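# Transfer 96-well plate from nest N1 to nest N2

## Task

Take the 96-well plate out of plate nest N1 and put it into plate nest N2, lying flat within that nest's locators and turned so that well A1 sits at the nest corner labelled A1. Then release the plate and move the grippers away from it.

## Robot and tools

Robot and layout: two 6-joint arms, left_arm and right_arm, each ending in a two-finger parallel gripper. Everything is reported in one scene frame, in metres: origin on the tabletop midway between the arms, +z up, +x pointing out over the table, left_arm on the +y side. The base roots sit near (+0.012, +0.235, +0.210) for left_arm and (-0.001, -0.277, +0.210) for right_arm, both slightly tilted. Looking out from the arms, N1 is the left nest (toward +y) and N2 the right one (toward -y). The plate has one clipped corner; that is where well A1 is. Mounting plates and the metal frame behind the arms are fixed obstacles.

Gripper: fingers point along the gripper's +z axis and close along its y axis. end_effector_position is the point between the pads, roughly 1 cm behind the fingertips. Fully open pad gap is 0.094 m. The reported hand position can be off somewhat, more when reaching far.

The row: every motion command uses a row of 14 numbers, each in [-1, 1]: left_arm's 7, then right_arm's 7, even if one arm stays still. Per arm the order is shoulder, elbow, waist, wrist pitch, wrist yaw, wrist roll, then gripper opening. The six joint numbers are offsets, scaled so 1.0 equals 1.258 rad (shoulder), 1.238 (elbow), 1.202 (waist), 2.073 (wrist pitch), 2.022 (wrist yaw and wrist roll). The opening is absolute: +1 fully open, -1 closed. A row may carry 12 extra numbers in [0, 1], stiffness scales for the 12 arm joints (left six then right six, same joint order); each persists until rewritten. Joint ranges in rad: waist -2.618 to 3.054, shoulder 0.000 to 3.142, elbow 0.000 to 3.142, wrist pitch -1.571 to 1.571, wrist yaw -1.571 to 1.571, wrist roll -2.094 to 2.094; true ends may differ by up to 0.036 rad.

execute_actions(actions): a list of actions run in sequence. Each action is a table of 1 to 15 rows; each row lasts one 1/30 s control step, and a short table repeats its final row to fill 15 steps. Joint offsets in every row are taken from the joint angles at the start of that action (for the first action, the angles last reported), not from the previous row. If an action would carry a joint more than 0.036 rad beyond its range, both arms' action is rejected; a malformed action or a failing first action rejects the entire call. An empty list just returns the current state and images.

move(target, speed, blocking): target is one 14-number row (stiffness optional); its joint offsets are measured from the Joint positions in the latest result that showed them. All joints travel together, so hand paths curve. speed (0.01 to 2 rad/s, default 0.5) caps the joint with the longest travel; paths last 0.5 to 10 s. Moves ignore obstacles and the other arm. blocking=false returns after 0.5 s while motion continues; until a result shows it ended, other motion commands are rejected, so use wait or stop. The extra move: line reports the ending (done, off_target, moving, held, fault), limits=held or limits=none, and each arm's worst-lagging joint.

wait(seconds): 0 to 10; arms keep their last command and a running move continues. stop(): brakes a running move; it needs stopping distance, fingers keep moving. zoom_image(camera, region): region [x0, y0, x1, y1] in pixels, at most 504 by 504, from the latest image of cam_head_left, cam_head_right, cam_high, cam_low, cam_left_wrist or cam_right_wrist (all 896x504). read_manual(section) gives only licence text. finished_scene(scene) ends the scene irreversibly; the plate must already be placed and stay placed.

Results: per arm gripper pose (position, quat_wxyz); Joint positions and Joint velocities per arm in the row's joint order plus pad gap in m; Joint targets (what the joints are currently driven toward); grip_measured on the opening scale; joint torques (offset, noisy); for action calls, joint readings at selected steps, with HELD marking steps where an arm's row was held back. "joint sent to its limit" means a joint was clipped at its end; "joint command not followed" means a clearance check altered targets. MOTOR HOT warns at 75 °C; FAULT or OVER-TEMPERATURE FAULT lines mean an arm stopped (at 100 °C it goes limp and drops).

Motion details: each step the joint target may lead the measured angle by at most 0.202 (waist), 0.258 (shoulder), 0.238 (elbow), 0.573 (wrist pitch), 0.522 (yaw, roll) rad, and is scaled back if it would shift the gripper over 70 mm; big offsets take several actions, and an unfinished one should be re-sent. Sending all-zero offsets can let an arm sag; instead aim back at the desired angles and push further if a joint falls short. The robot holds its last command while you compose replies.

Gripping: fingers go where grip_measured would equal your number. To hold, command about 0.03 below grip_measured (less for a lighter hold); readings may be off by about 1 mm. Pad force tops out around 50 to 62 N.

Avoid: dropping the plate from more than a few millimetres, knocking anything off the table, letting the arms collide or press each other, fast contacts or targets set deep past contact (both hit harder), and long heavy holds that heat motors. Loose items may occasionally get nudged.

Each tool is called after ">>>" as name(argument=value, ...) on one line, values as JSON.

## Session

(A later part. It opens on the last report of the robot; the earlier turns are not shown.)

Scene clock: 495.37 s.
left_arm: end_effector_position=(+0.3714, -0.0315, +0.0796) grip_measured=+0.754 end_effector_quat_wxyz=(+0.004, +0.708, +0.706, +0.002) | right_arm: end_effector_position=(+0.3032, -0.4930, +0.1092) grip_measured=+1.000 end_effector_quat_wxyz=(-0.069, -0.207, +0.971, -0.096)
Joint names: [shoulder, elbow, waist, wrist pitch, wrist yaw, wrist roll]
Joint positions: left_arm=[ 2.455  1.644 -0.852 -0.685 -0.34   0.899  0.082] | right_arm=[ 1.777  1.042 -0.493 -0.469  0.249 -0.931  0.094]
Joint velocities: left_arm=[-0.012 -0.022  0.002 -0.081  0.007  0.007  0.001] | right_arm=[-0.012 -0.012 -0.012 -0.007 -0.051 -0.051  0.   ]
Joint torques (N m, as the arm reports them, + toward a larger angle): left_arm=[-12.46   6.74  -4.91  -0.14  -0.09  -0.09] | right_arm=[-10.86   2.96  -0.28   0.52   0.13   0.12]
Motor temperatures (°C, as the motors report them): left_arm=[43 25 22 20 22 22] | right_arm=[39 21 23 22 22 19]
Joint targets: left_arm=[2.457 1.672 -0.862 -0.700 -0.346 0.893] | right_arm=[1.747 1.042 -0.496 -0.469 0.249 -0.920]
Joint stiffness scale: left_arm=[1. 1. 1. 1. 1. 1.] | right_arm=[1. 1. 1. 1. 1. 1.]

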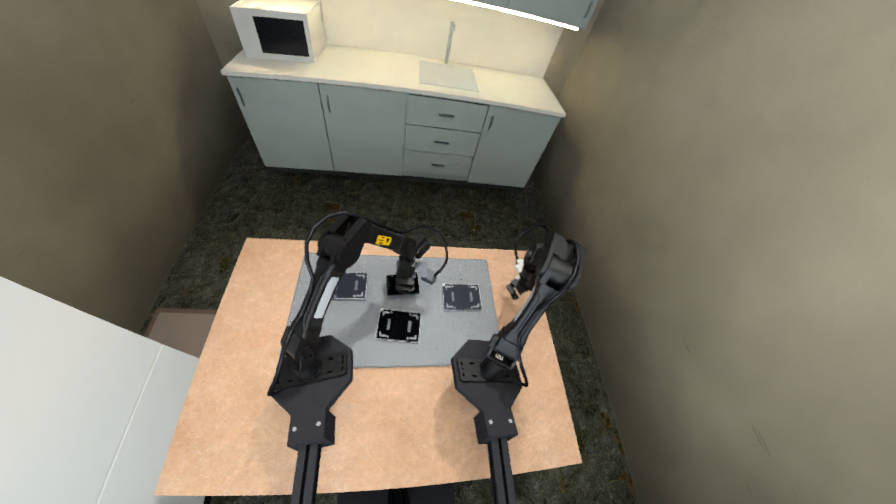

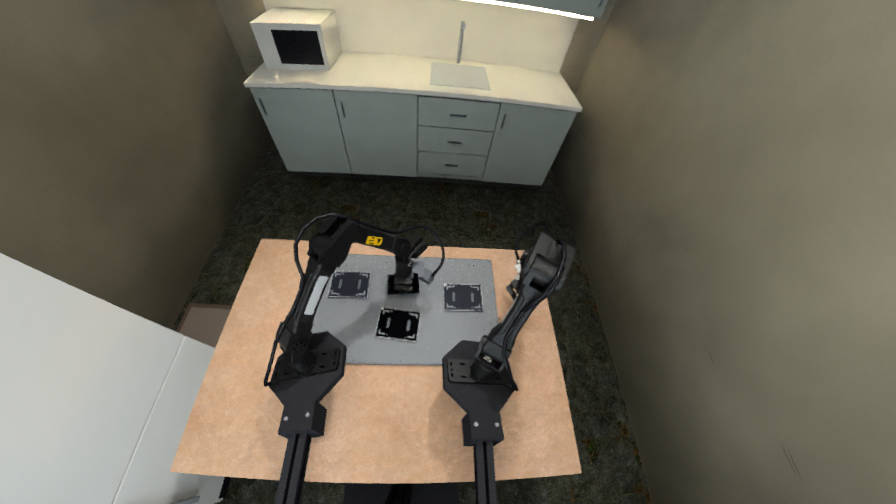

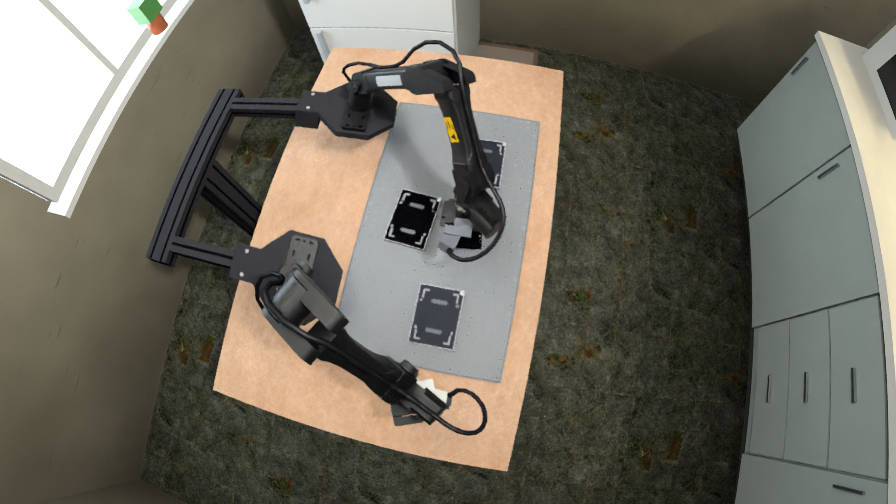

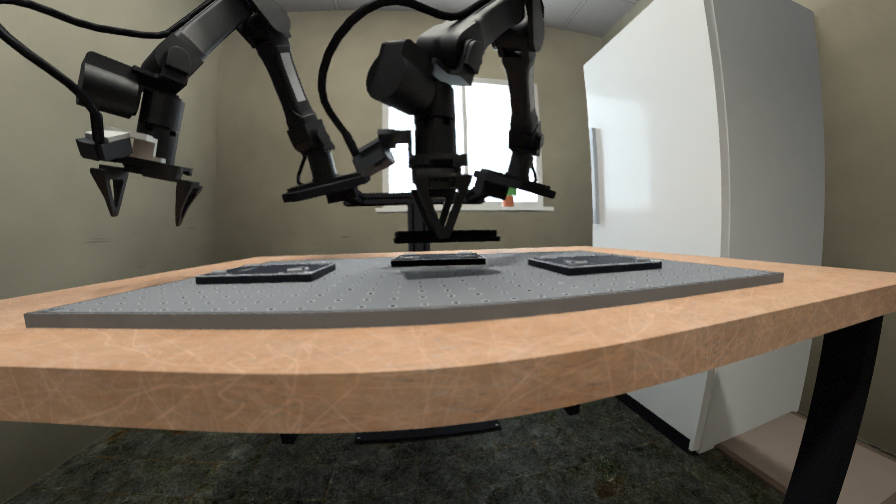

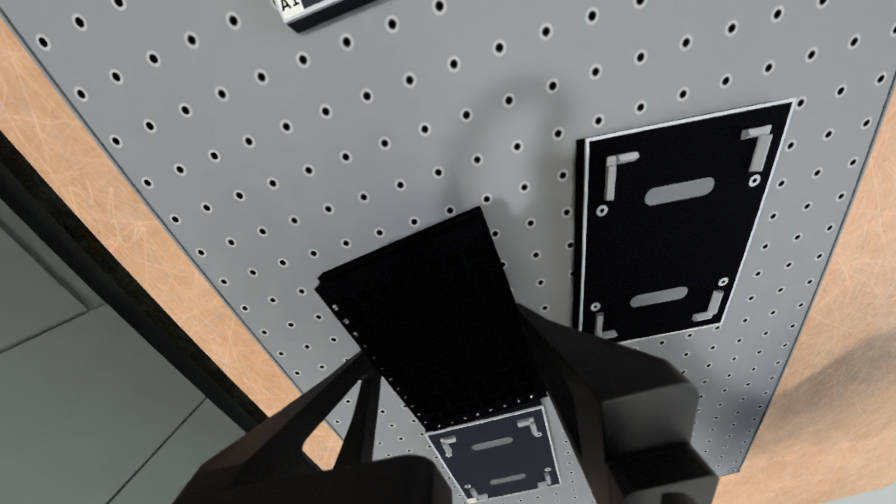

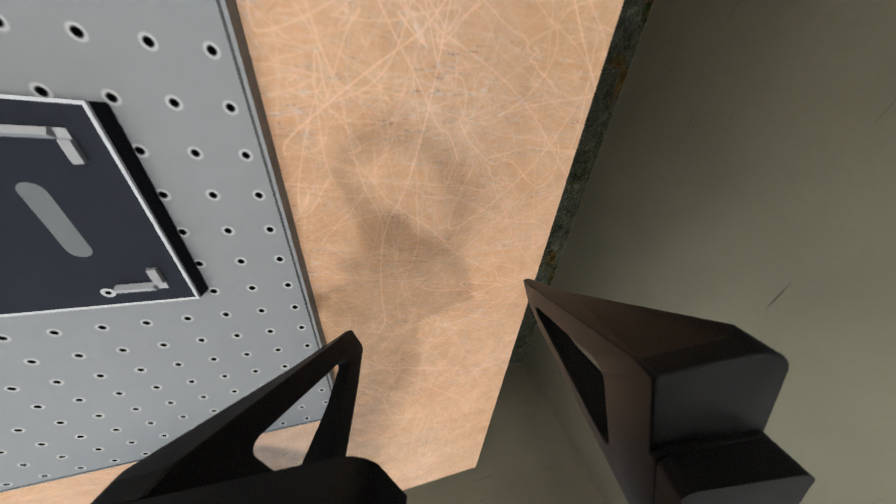

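>>> move(target=[0.0823,0.0206,0.0375,0.0444,-0.002,0.0193,0.715,-0.0238,0,-0.0025,0,0,0.0054,1], speed=0.08)

Scene clock: 532.17 s.
left_arm: end_effector_position=(+0.3677, -0.0226, +0.0348) grip_measured=+0.754 end_effector_quat_wxyz=(-0.010, +0.708, +0.706, +0.001) | right_arm: end_effector_position=(+0.3032, -0.4930, +0.1092) grip_measured=+1.000 end_effector_quat_wxyz=(-0.069, -0.207, +0.971, -0.096)
Joint names: [shoulder, elbow, waist, wrist pitch, wrist yaw, wrist roll]
Joint positions: left_arm=[ 2.553  1.644 -0.81  -0.603 -0.34   0.932  0.082] | right_arm=[ 1.777  1.042 -0.493 -0.469  0.249 -0.931  0.094]
Joint velocities: left_arm=[-0.007 -0.007  0.007 -0.066  0.081  0.066 -0.002] | right_arm=[-0.022 -0.002  0.002 -0.007  0.037  0.066  0.   ]
Joint torques (N m, as the arm reports them, + toward a larger angle): left_arm=[-12.38   6.11  -3.89   0.04  -0.06   0.03] | right_arm=[-10.8    2.97  -0.24   0.52   0.13   0.12]
Motor temperatures (°C, as the motors report them): left_arm=[44 26 22 20 22 22] | right_arm=[39 22 23 22 22 19]
Joint targets: left_arm=[2.558 1.670 -0.807 -0.593 -0.344 0.938] | right_arm=[1.748 1.042 -0.496 -0.469 0.249 -0.920]
Joint stiffness scale: left_arm=[1. 1. 1. 1. 1. 1.] | right_arm=[1. 1. 1. 1. 1. 1.]
move: off_target (left_arm, right_arm); limits=none; left_arm: farthest joint: the elbow, 0.025 radians from its target (0.025 radians at the start); right_arm: farthest joint: the shoulder, 0.030 radians from its target (0.030 radians at the start)

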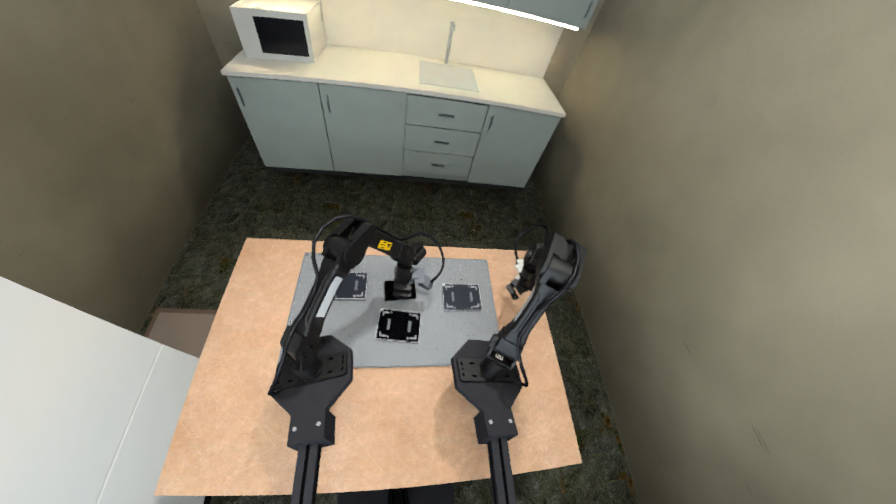

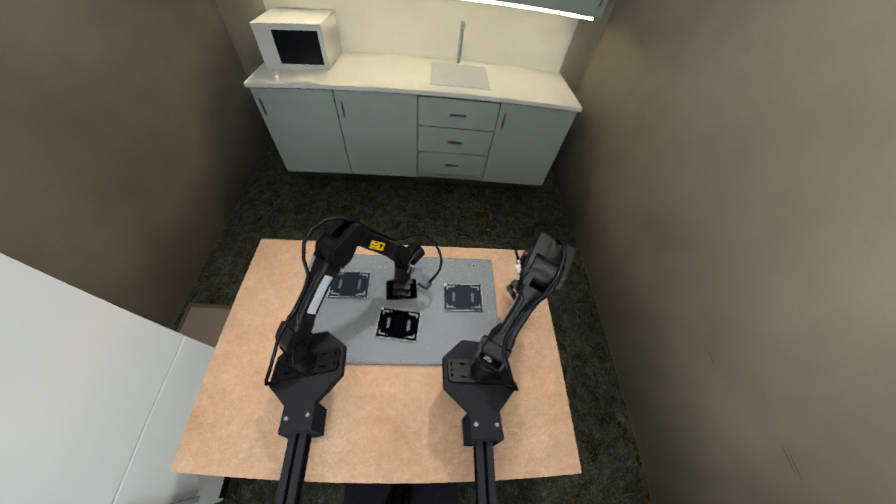

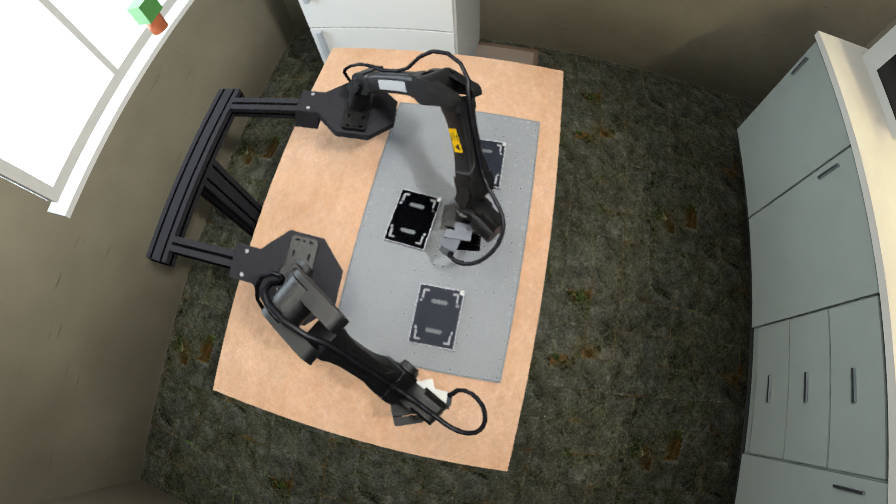

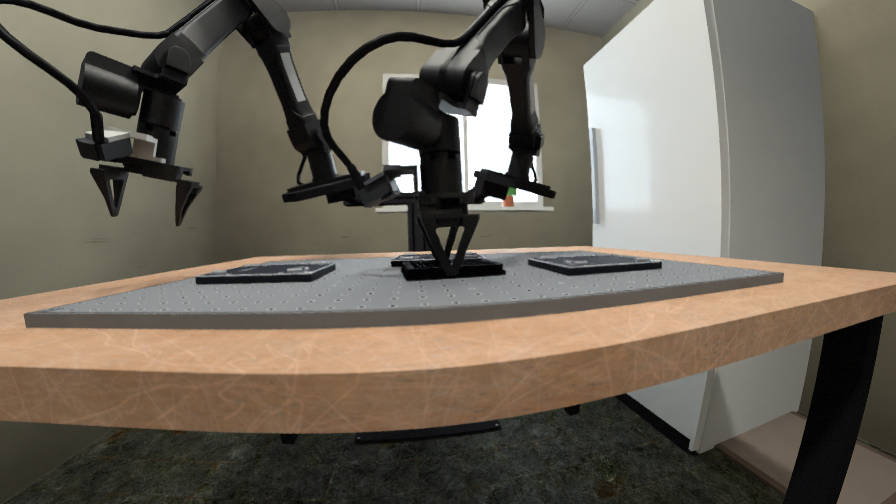

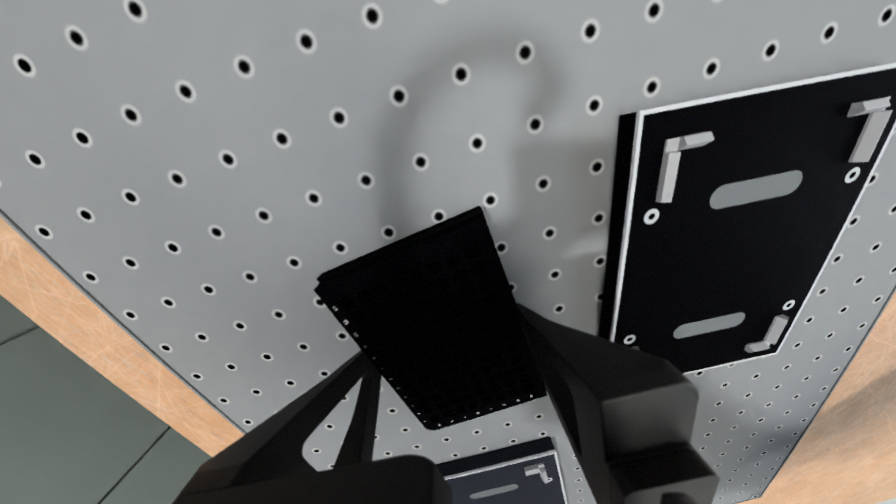

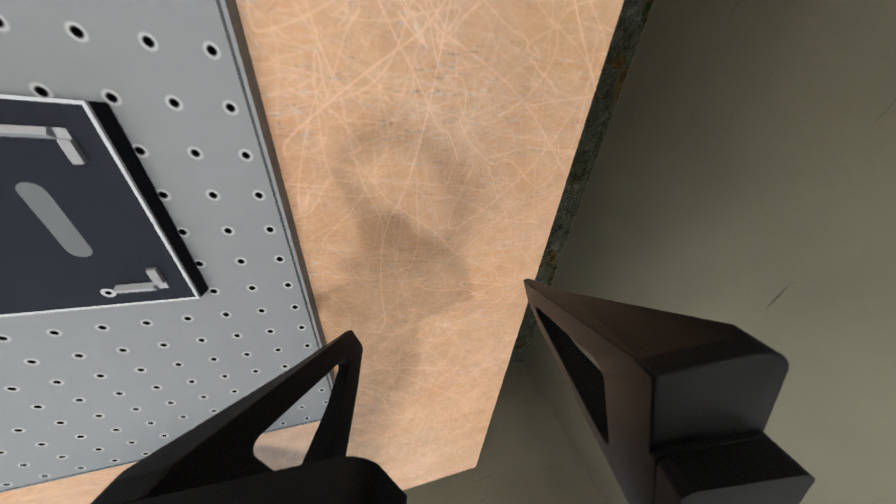

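>>> zoom_image(camera="cam_low", region=[380,230,530,300])

Region (380, 230, 530, 300) of cam_low's 896x504 image, scaled by 3.360, with more detail than that image has; it fills the top 235 rows of this view, and the rest is white.

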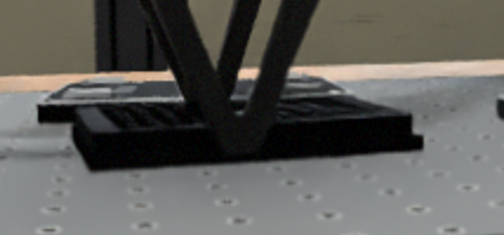

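>>> move(target=[0.010,0.021,0.0025,0.0135,-0.002,0.003,0.715,-0.0238,0,-0.0025,0,0,0.0054,1], speed=0.05)

>>> zoom_image(camera="cam_low", region=[380,230,530,300])

Scene clock: 544.10 s.
left_arm: end_effector_position=(+0.3709, -0.0250, +0.0348) grip_measured=+0.754 end_effector_quat_wxyz=(-0.002, +0.706, +0.708, +0.002) | right_arm: end_effector_position=(+0.3032, -0.4930, +0.1092) grip_measured=+1.000 end_effector_quat_wxyz=(-0.069, -0.207, +0.971, -0.096)
Joint names: [shoulder, elbow, waist, wrist pitch, wrist yaw, wrist roll]
Joint positions: left_arm=[ 2.553  1.644 -0.81  -0.587 -0.34   0.932  0.082] | right_arm=[ 1.777  1.042 -0.493 -0.469  0.249 -0.93   0.094]
Joint velocities: left_arm=[-0.027  0.002  0.002  0.007  0.022  0.037  0.   ] | right_arm=[ 0.012  0.002 -0.002  0.022 -0.066 -0.051  0.   ]
Joint torques (N m, as the arm reports them, + toward a larger angle): left_arm=[-11.83   6.22  -3.88   0.08  -0.07   0.01] | right_arm=[-10.84   2.96  -0.19   0.53   0.14   0.12]
Motor temperatures (°C, as the motors report them): left_arm=[44 26 22 20 22 22] | right_arm=[40 22 23 22 22 19]
Joint targets: left_arm=[2.565 1.670 -0.807 -0.575 -0.344 0.938] | right_arm=[1.748 1.042 -0.496 -0.469 0.249 -0.920]
Joint stiffness scale: left_arm=[1. 1. 1. 1. 1. 1.] | right_arm=[1. 1. 1. 1. 1. 1.]
move: off_target (left_arm, right_arm); limits=none; left_arm: farthest joint: the elbow, 0.026 radians from its target (0.026 radians at the start); right_arm: farthest joint: the shoulder, 0.030 radians from its target (0.030 radians at the start)

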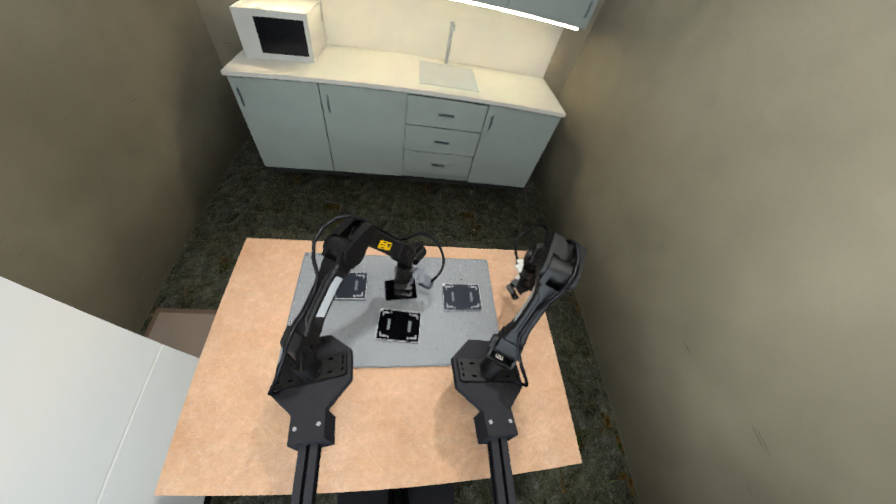

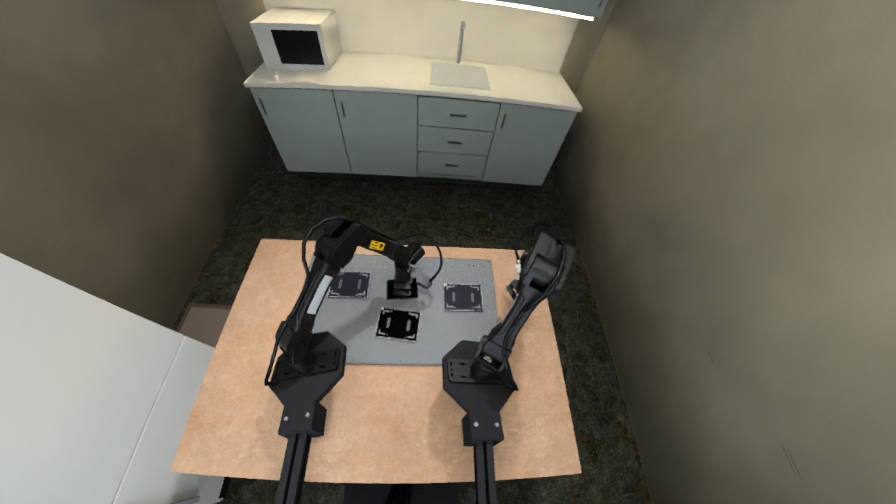

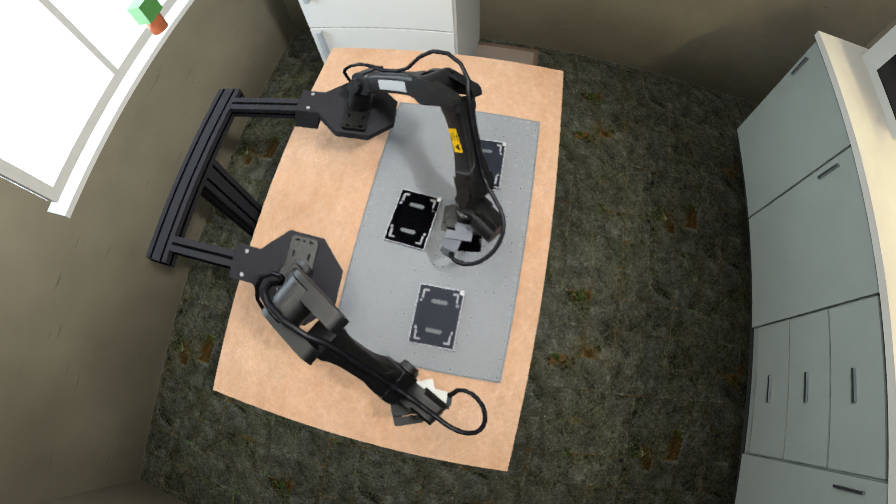

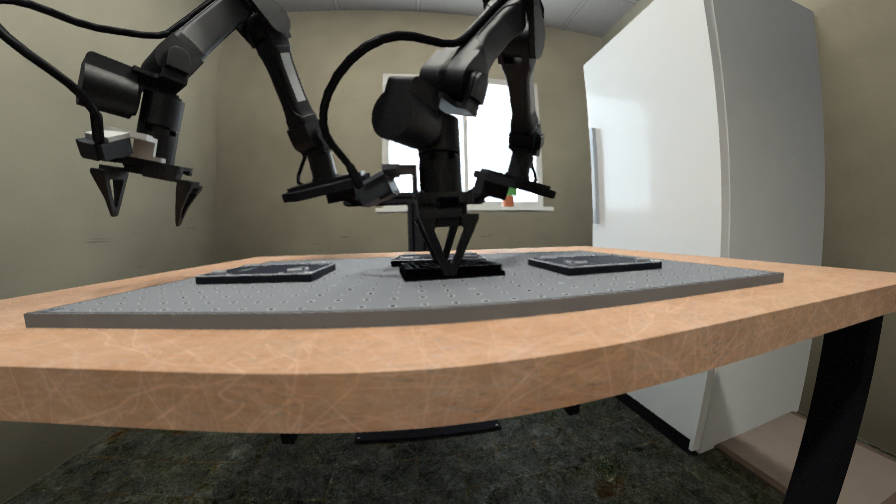

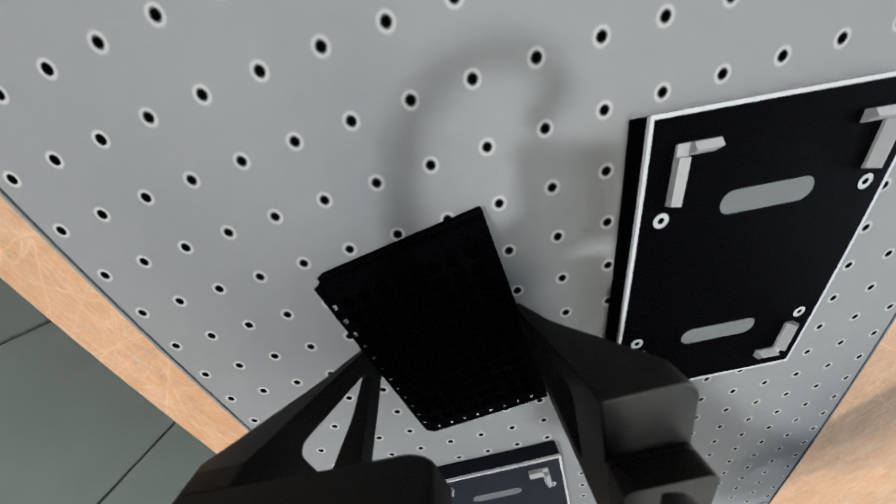

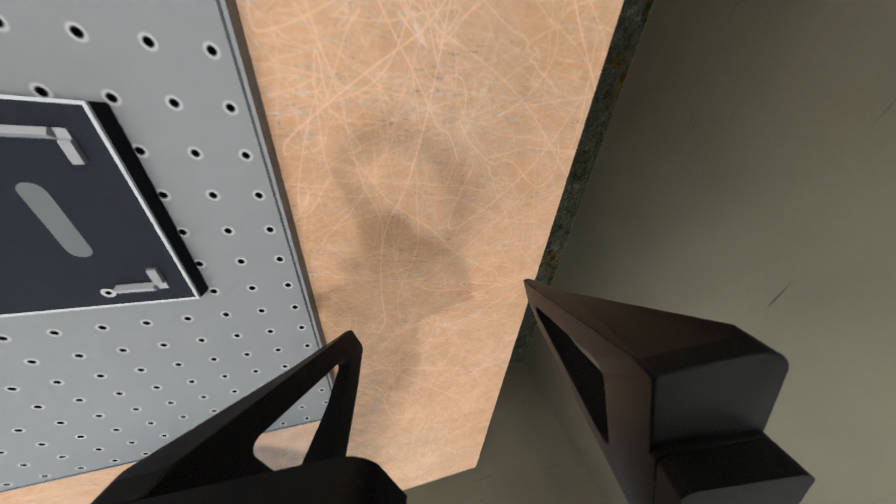

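Region (380, 230, 530, 300) of cam_low's 896x504 image, scaled by 3.360, with more detail than that image has; it fills the top 235 rows of this view, and the rest is white.

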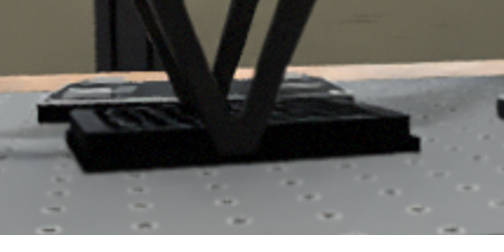

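>>> execute_actions(actions=[[[0.004,0.021,0.0025,0.006,-0.002,0.003,0.78,-0.0238,0,-0.0025,0,0,0.0054,1]],[[0,0,0,0,0,0,1,0,0,0,0,0,0,1]]])

Scene clock: 548.40 s.
left_arm: end_effector_position=(+0.3709, -0.0251, +0.0348) grip_measured=+1.000 end_effector_quat_wxyz=(-0.002, +0.706, +0.708, +0.002) | right_arm: end_effector_position=(+0.3032, -0.4930, +0.1092) grip_measured=+1.000 end_effector_quat_wxyz=(-0.069, -0.207, +0.971, -0.096)
Joint names: [shoulder, elbow, waist, wrist pitch, wrist yaw, wrist roll]
Joint positions: left_arm=[ 2.553  1.644 -0.81  -0.586 -0.34   0.932  0.094] | right_arm=[ 1.777  1.042 -0.493 -0.469  0.249 -0.93   0.094]
Joint velocities: left_arm=[ 0.002  0.002 -0.002 -0.125 -0.081 -0.007  0.   ] | right_arm=[-0.017  0.002 -0.002  0.051  0.007  0.037  0.   ]
Joint torques (N m, as the arm reports them, + toward a larger angle): left_arm=[-12.81   4.11  -4.13  -0.02  -0.02  -0.04] | right_arm=[-8.48  2.98  0.03  0.52  0.13  0.02]
Motor temperatures (°C, as the motors report them): left_arm=[44 26 22 20 22 22] | right_arm=[40 22 23 22 22 19]
Joint targets: left_arm=[2.553 1.644 -0.810 -0.586 -0.340 0.932] | right_arm=[1.777 1.042 -0.493 -0.469 0.249 -0.930]
Joint stiffness scale: left_arm=[1. 1. 1. 1. 1. 1.] | right_arm=[1. 1. 1. 1. 1. 1.]
Step readings (joint positions; steps 1 to 15: 1st action; 16 to 30: 2nd action):
0: left_arm=[2.553 1.644 -0.810 -0.587 -0.340 0.932] | right_arm=[1.777 1.042 -0.493 -0.469 0.249 -0.930]
1: left_arm=[2.553 1.644 -0.810 -0.587 -0.340 0.932] | right_arm=[1.777 1.042 -0.493 -0.469 0.249 -0.930]
2: left_arm=[2.553 1.644 -0.810 -0.586 -0.340 0.932] | right_arm=[1.777 1.042 -0.493 -0.469 0.249 -0.930]
4: left_arm=[2.553 1.644 -0.810 -0.586 -0.340 0.932] | right_arm=[1.777 1.042 -0.493 -0.469 0.249 -0.930]
8: left_arm=[2.553 1.644 -0.810 -0.586 -0.340 0.932] | right_arm=[1.777 1.042 -0.493 -0.469 0.249 -0.930]
15: left_arm=[2.553 1.644 -0.810 -0.586 -0.340 0.932] | right_arm=[1.777 1.042 -0.493 -0.469 0.249 -0.930]
16: left_arm=[2.553 1.644 -0.810 -0.586 -0.340 0.932] | right_arm=[1.777 1.042 -0.493 -0.469 0.249 -0.930]
17: left_arm=[2.553 1.644 -0.810 -0.586 -0.340 0.932] | right_arm=[1.777 1.042 -0.493 -0.469 0.249 -0.930]
19: left_arm=[2.553 1.644 -0.810 -0.586 -0.340 0.932] | right_arm=[1.777 1.042 -0.493 -0.469 0.249 -0.930]
23: left_arm=[2.553 1.644 -0.810 -0.586 -0.340 0.932] | right_arm=[1.777 1.042 -0.493 -0.469 0.249 -0.930]
30: Joint positions above

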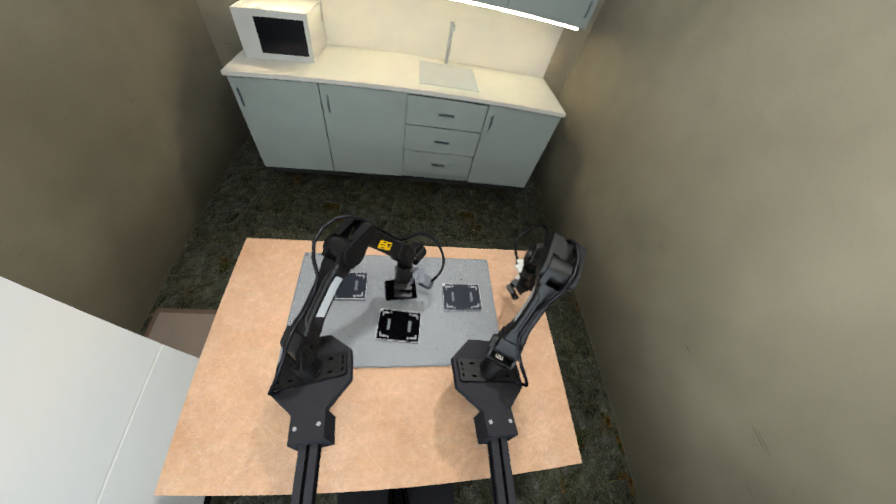

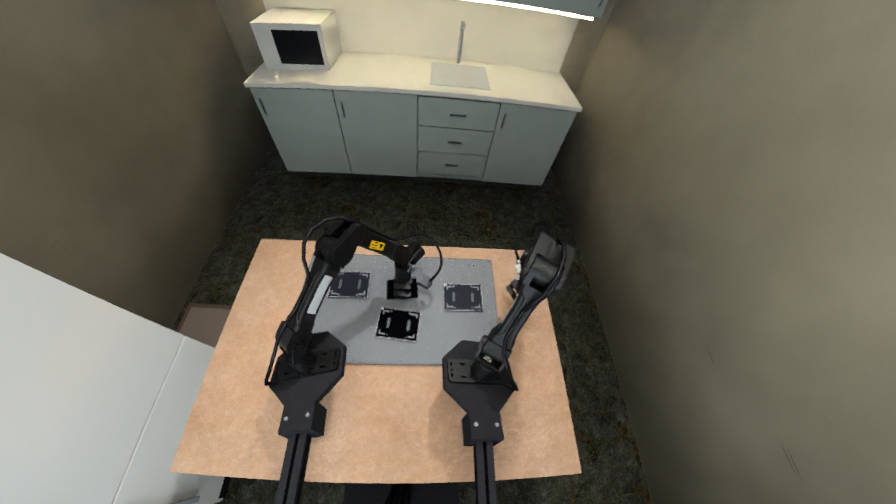

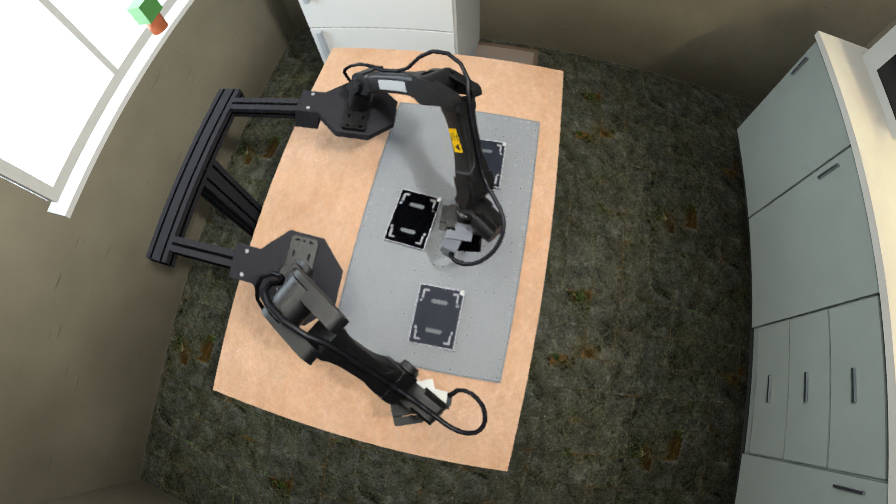

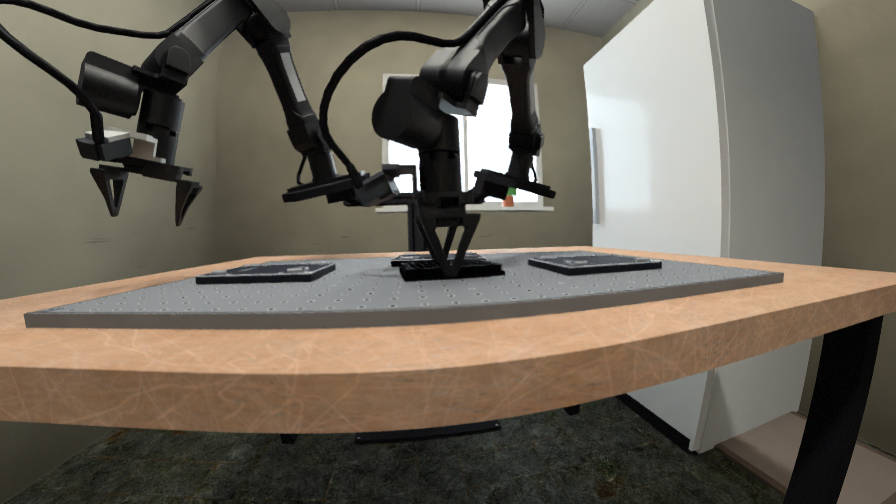

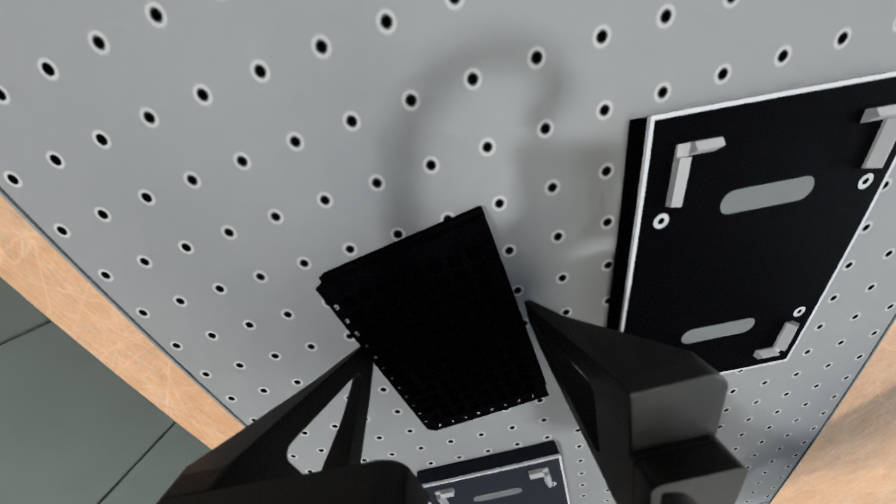

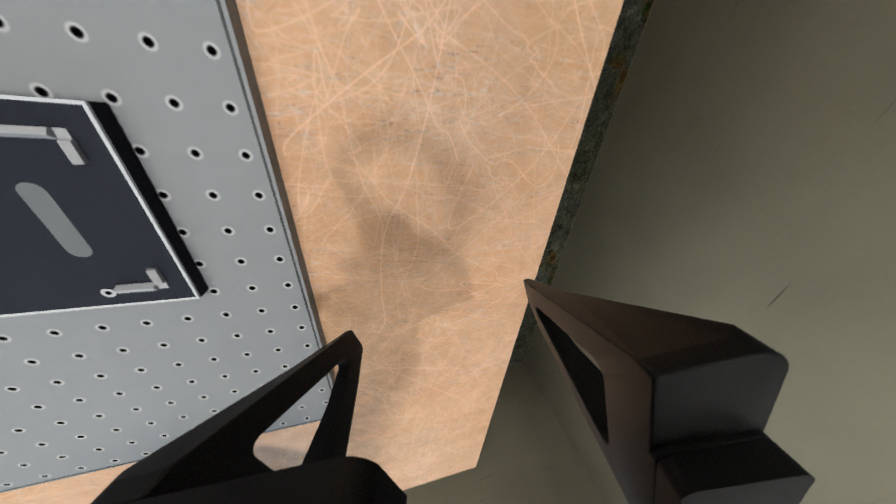

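>>> execute_actions(actions=[[[-0.02,0.0,0,0,0,0,1,-0.0238,0,0,0,0,0,1]],[[-0.045,0.0,-0.008,-0.012,0,-0.006,1,-0.0238,0,0,0,0,0,1]],[[-0.025,0.0,-0.009,-0.013,0,-0.006,1,0,0,0,0,0,0,1]]])

Scene clock: 593.60 s.
left_arm: end_effector_position=(+0.3777, -0.0238, +0.0492) grip_measured=+1.000 end_effector_quat_wxyz=(+0.004, +0.700, +0.714, +0.003) | right_arm: end_effector_position=(+0.3032, -0.4930, +0.1092) grip_measured=+1.000 end_effector_quat_wxyz=(-0.069, -0.207, +0.971, -0.096)
Joint names: [shoulder, elbow, waist, wrist pitch, wrist yaw, wrist roll]
Joint positions: left_arm=[ 2.516  1.644 -0.81  -0.609 -0.34   0.92   0.094] | right_arm=[ 1.777  1.042 -0.493 -0.469  0.249 -0.93   0.094]
Joint velocities: left_arm=[ 0.012  0.002  0.012 -0.007 -0.007 -0.066  0.   ] | right_arm=[-0.022 -0.007  0.012 -0.007 -0.022 -0.051  0.   ]
Joint torques (N m, as the arm reports them, + toward a larger angle): left_arm=[-15.34   4.26  -4.98  -0.12  -0.02  -0.08] | right_arm=[-8.5   2.98  0.05  0.53  0.13  0.02]
Motor temperatures (°C, as the motors report them): left_arm=[46 25 22 20 22 22] | right_arm=[37 22 23 22 22 19]
Joint targets: left_arm=[2.484 1.644 -0.821 -0.624 -0.340 0.914] | right_arm=[1.777 1.042 -0.493 -0.469 0.249 -0.930]
Joint stiffness scale: left_arm=[1. 1. 1. 1. 1. 1.] | right_arm=[1. 1. 1. 1. 1. 1.]
Step readings (joint positions; steps 1 to 15: 1st action; 16 to 30: 2nd action; 31 to 45: 3rd action):
0: left_arm=[2.553 1.644 -0.810 -0.586 -0.340 0.932] | right_arm=[1.777 1.042 -0.493 -0.469 0.249 -0.930]
1: left_arm=[2.553 1.644 -0.810 -0.586 -0.340 0.932] | right_arm=[1.777 1.042 -0.493 -0.469 0.249 -0.930]
2: left_arm=[2.553 1.644 -0.810 -0.586 -0.340 0.932] | right_arm=[1.777 1.042 -0.493 -0.469 0.249 -0.930]
4: left_arm=[2.553 1.644 -0.810 -0.586 -0.340 0.932] | right_arm=[1.777 1.042 -0.493 -0.469 0.249 -0.930]
8: left_arm=[2.553 1.644 -0.810 -0.586 -0.340 0.932] | right_arm=[1.777 1.042 -0.493 -0.469 0.249 -0.930]
15: left_arm=[2.553 1.644 -0.810 -0.586 -0.340 0.932] | right_arm=[1.777 1.042 -0.493 -0.469 0.249 -0.930]
16: left_arm=[2.550 1.644 -0.810 -0.587 -0.340 0.931] | right_arm=[1.777 1.042 -0.493 -0.469 0.249 -0.930]
17: left_arm=[2.547 1.644 -0.810 -0.592 -0.340 0.930] | right_arm=[1.777 1.042 -0.493 -0.469 0.249 -0.930]
19: left_arm=[2.536 1.644 -0.810 -0.596 -0.340 0.929] | right_arm=[1.777 1.042 -0.493 -0.469 0.249 -0.930]
23: left_arm=[2.517 1.644 -0.810 -0.596 -0.340 0.927] | right_arm=[1.777 1.042 -0.493 -0.469 0.249 -0.930]
30: left_arm=[2.516 1.644 -0.810 -0.597 -0.340 0.926] | right_arm=[1.777 1.042 -0.493 -0.469 0.249 -0.930]
31: left_arm=[2.516 1.644 -0.810 -0.598 -0.340 0.925] | right_arm=[1.777 1.042 -0.493 -0.469 0.249 -0.930]
32: left_arm=[2.516 1.644 -0.810 -0.601 -0.340 0.924] | right_arm=[1.777 1.042 -0.493 -0.469 0.249 -0.930]
34: left_arm=[2.516 1.644 -0.810 -0.604 -0.340 0.923] | right_arm=[1.777 1.042 -0.493 -0.469 0.249 -0.930]
38: left_arm=[2.516 1.644 -0.810 -0.607 -0.340 0.921] | right_arm=[1.777 1.042 -0.493 -0.469 0.249 -0.930]
45: Joint positions above

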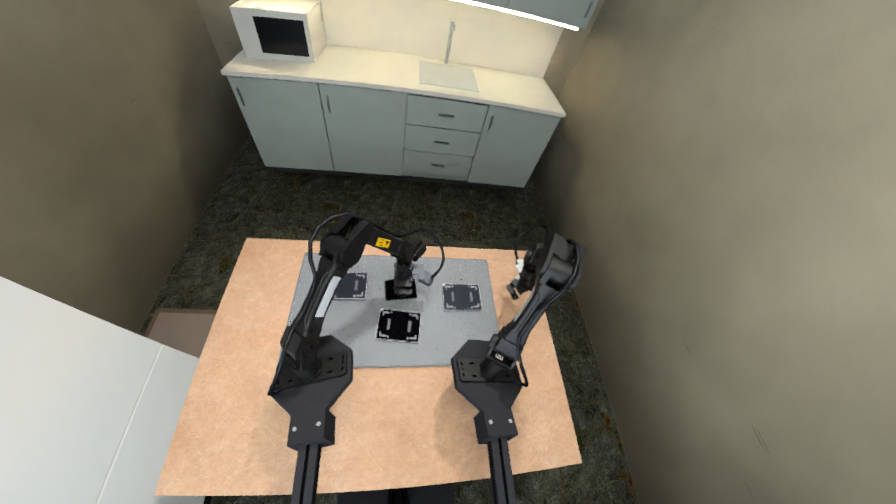

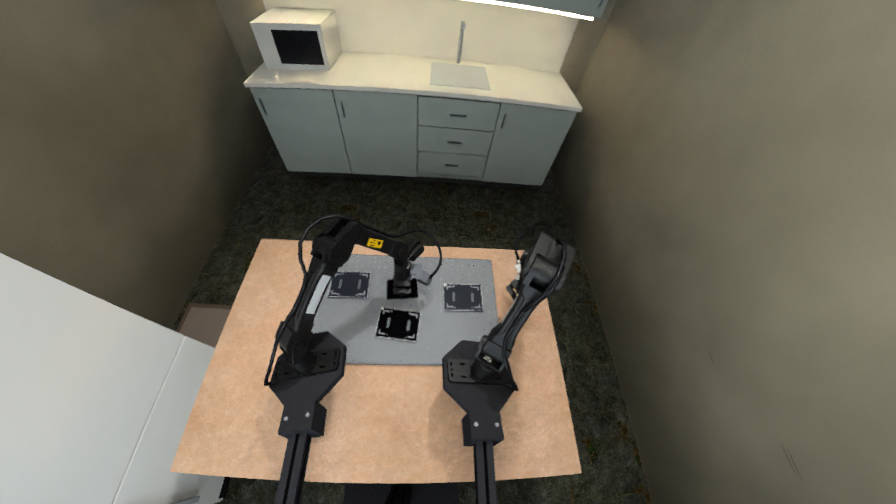

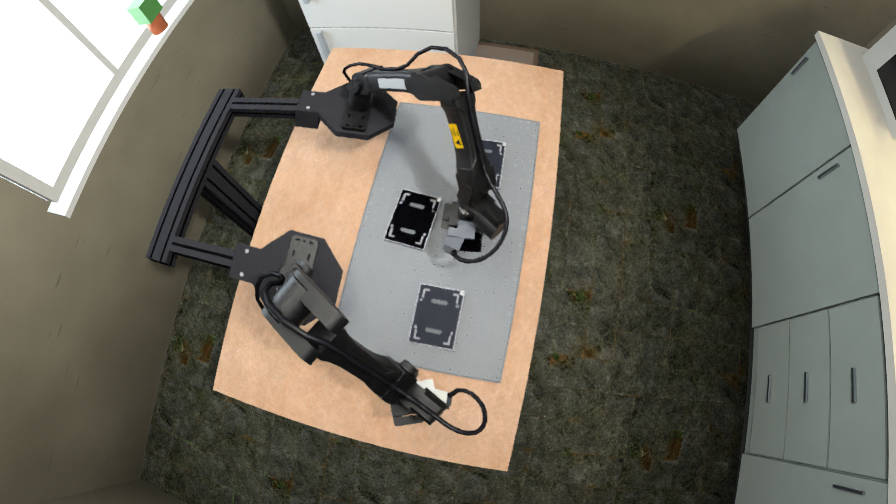

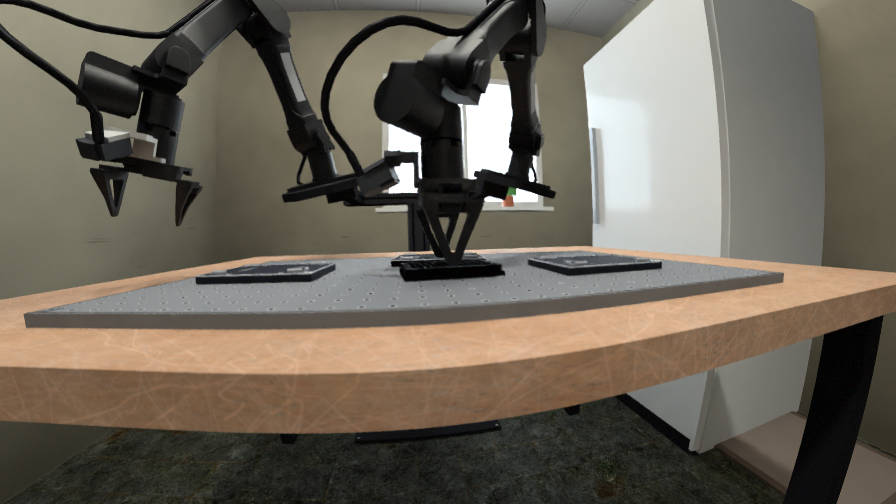

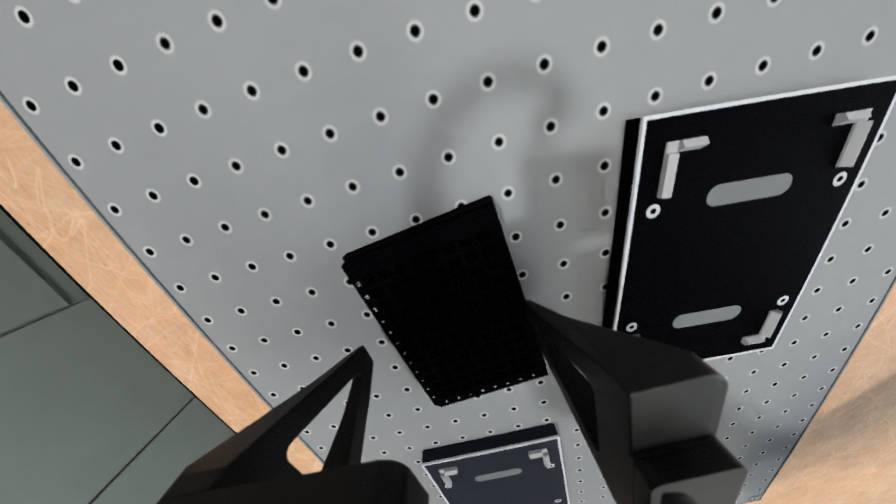

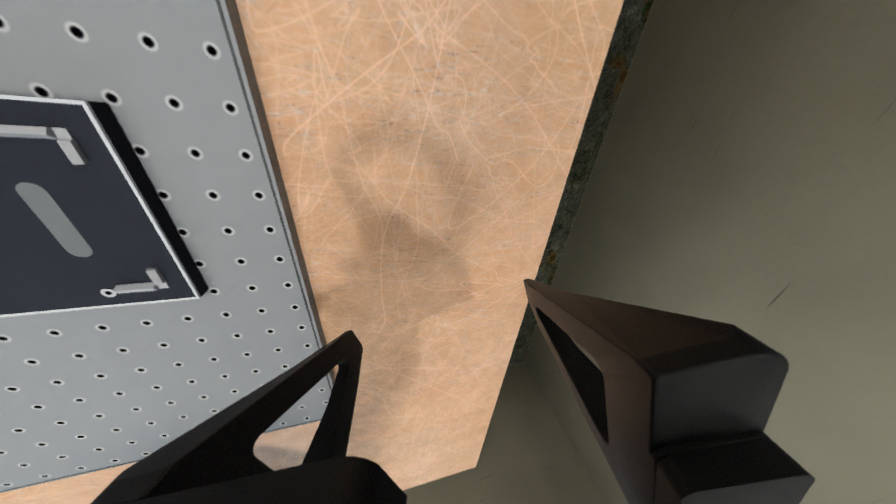

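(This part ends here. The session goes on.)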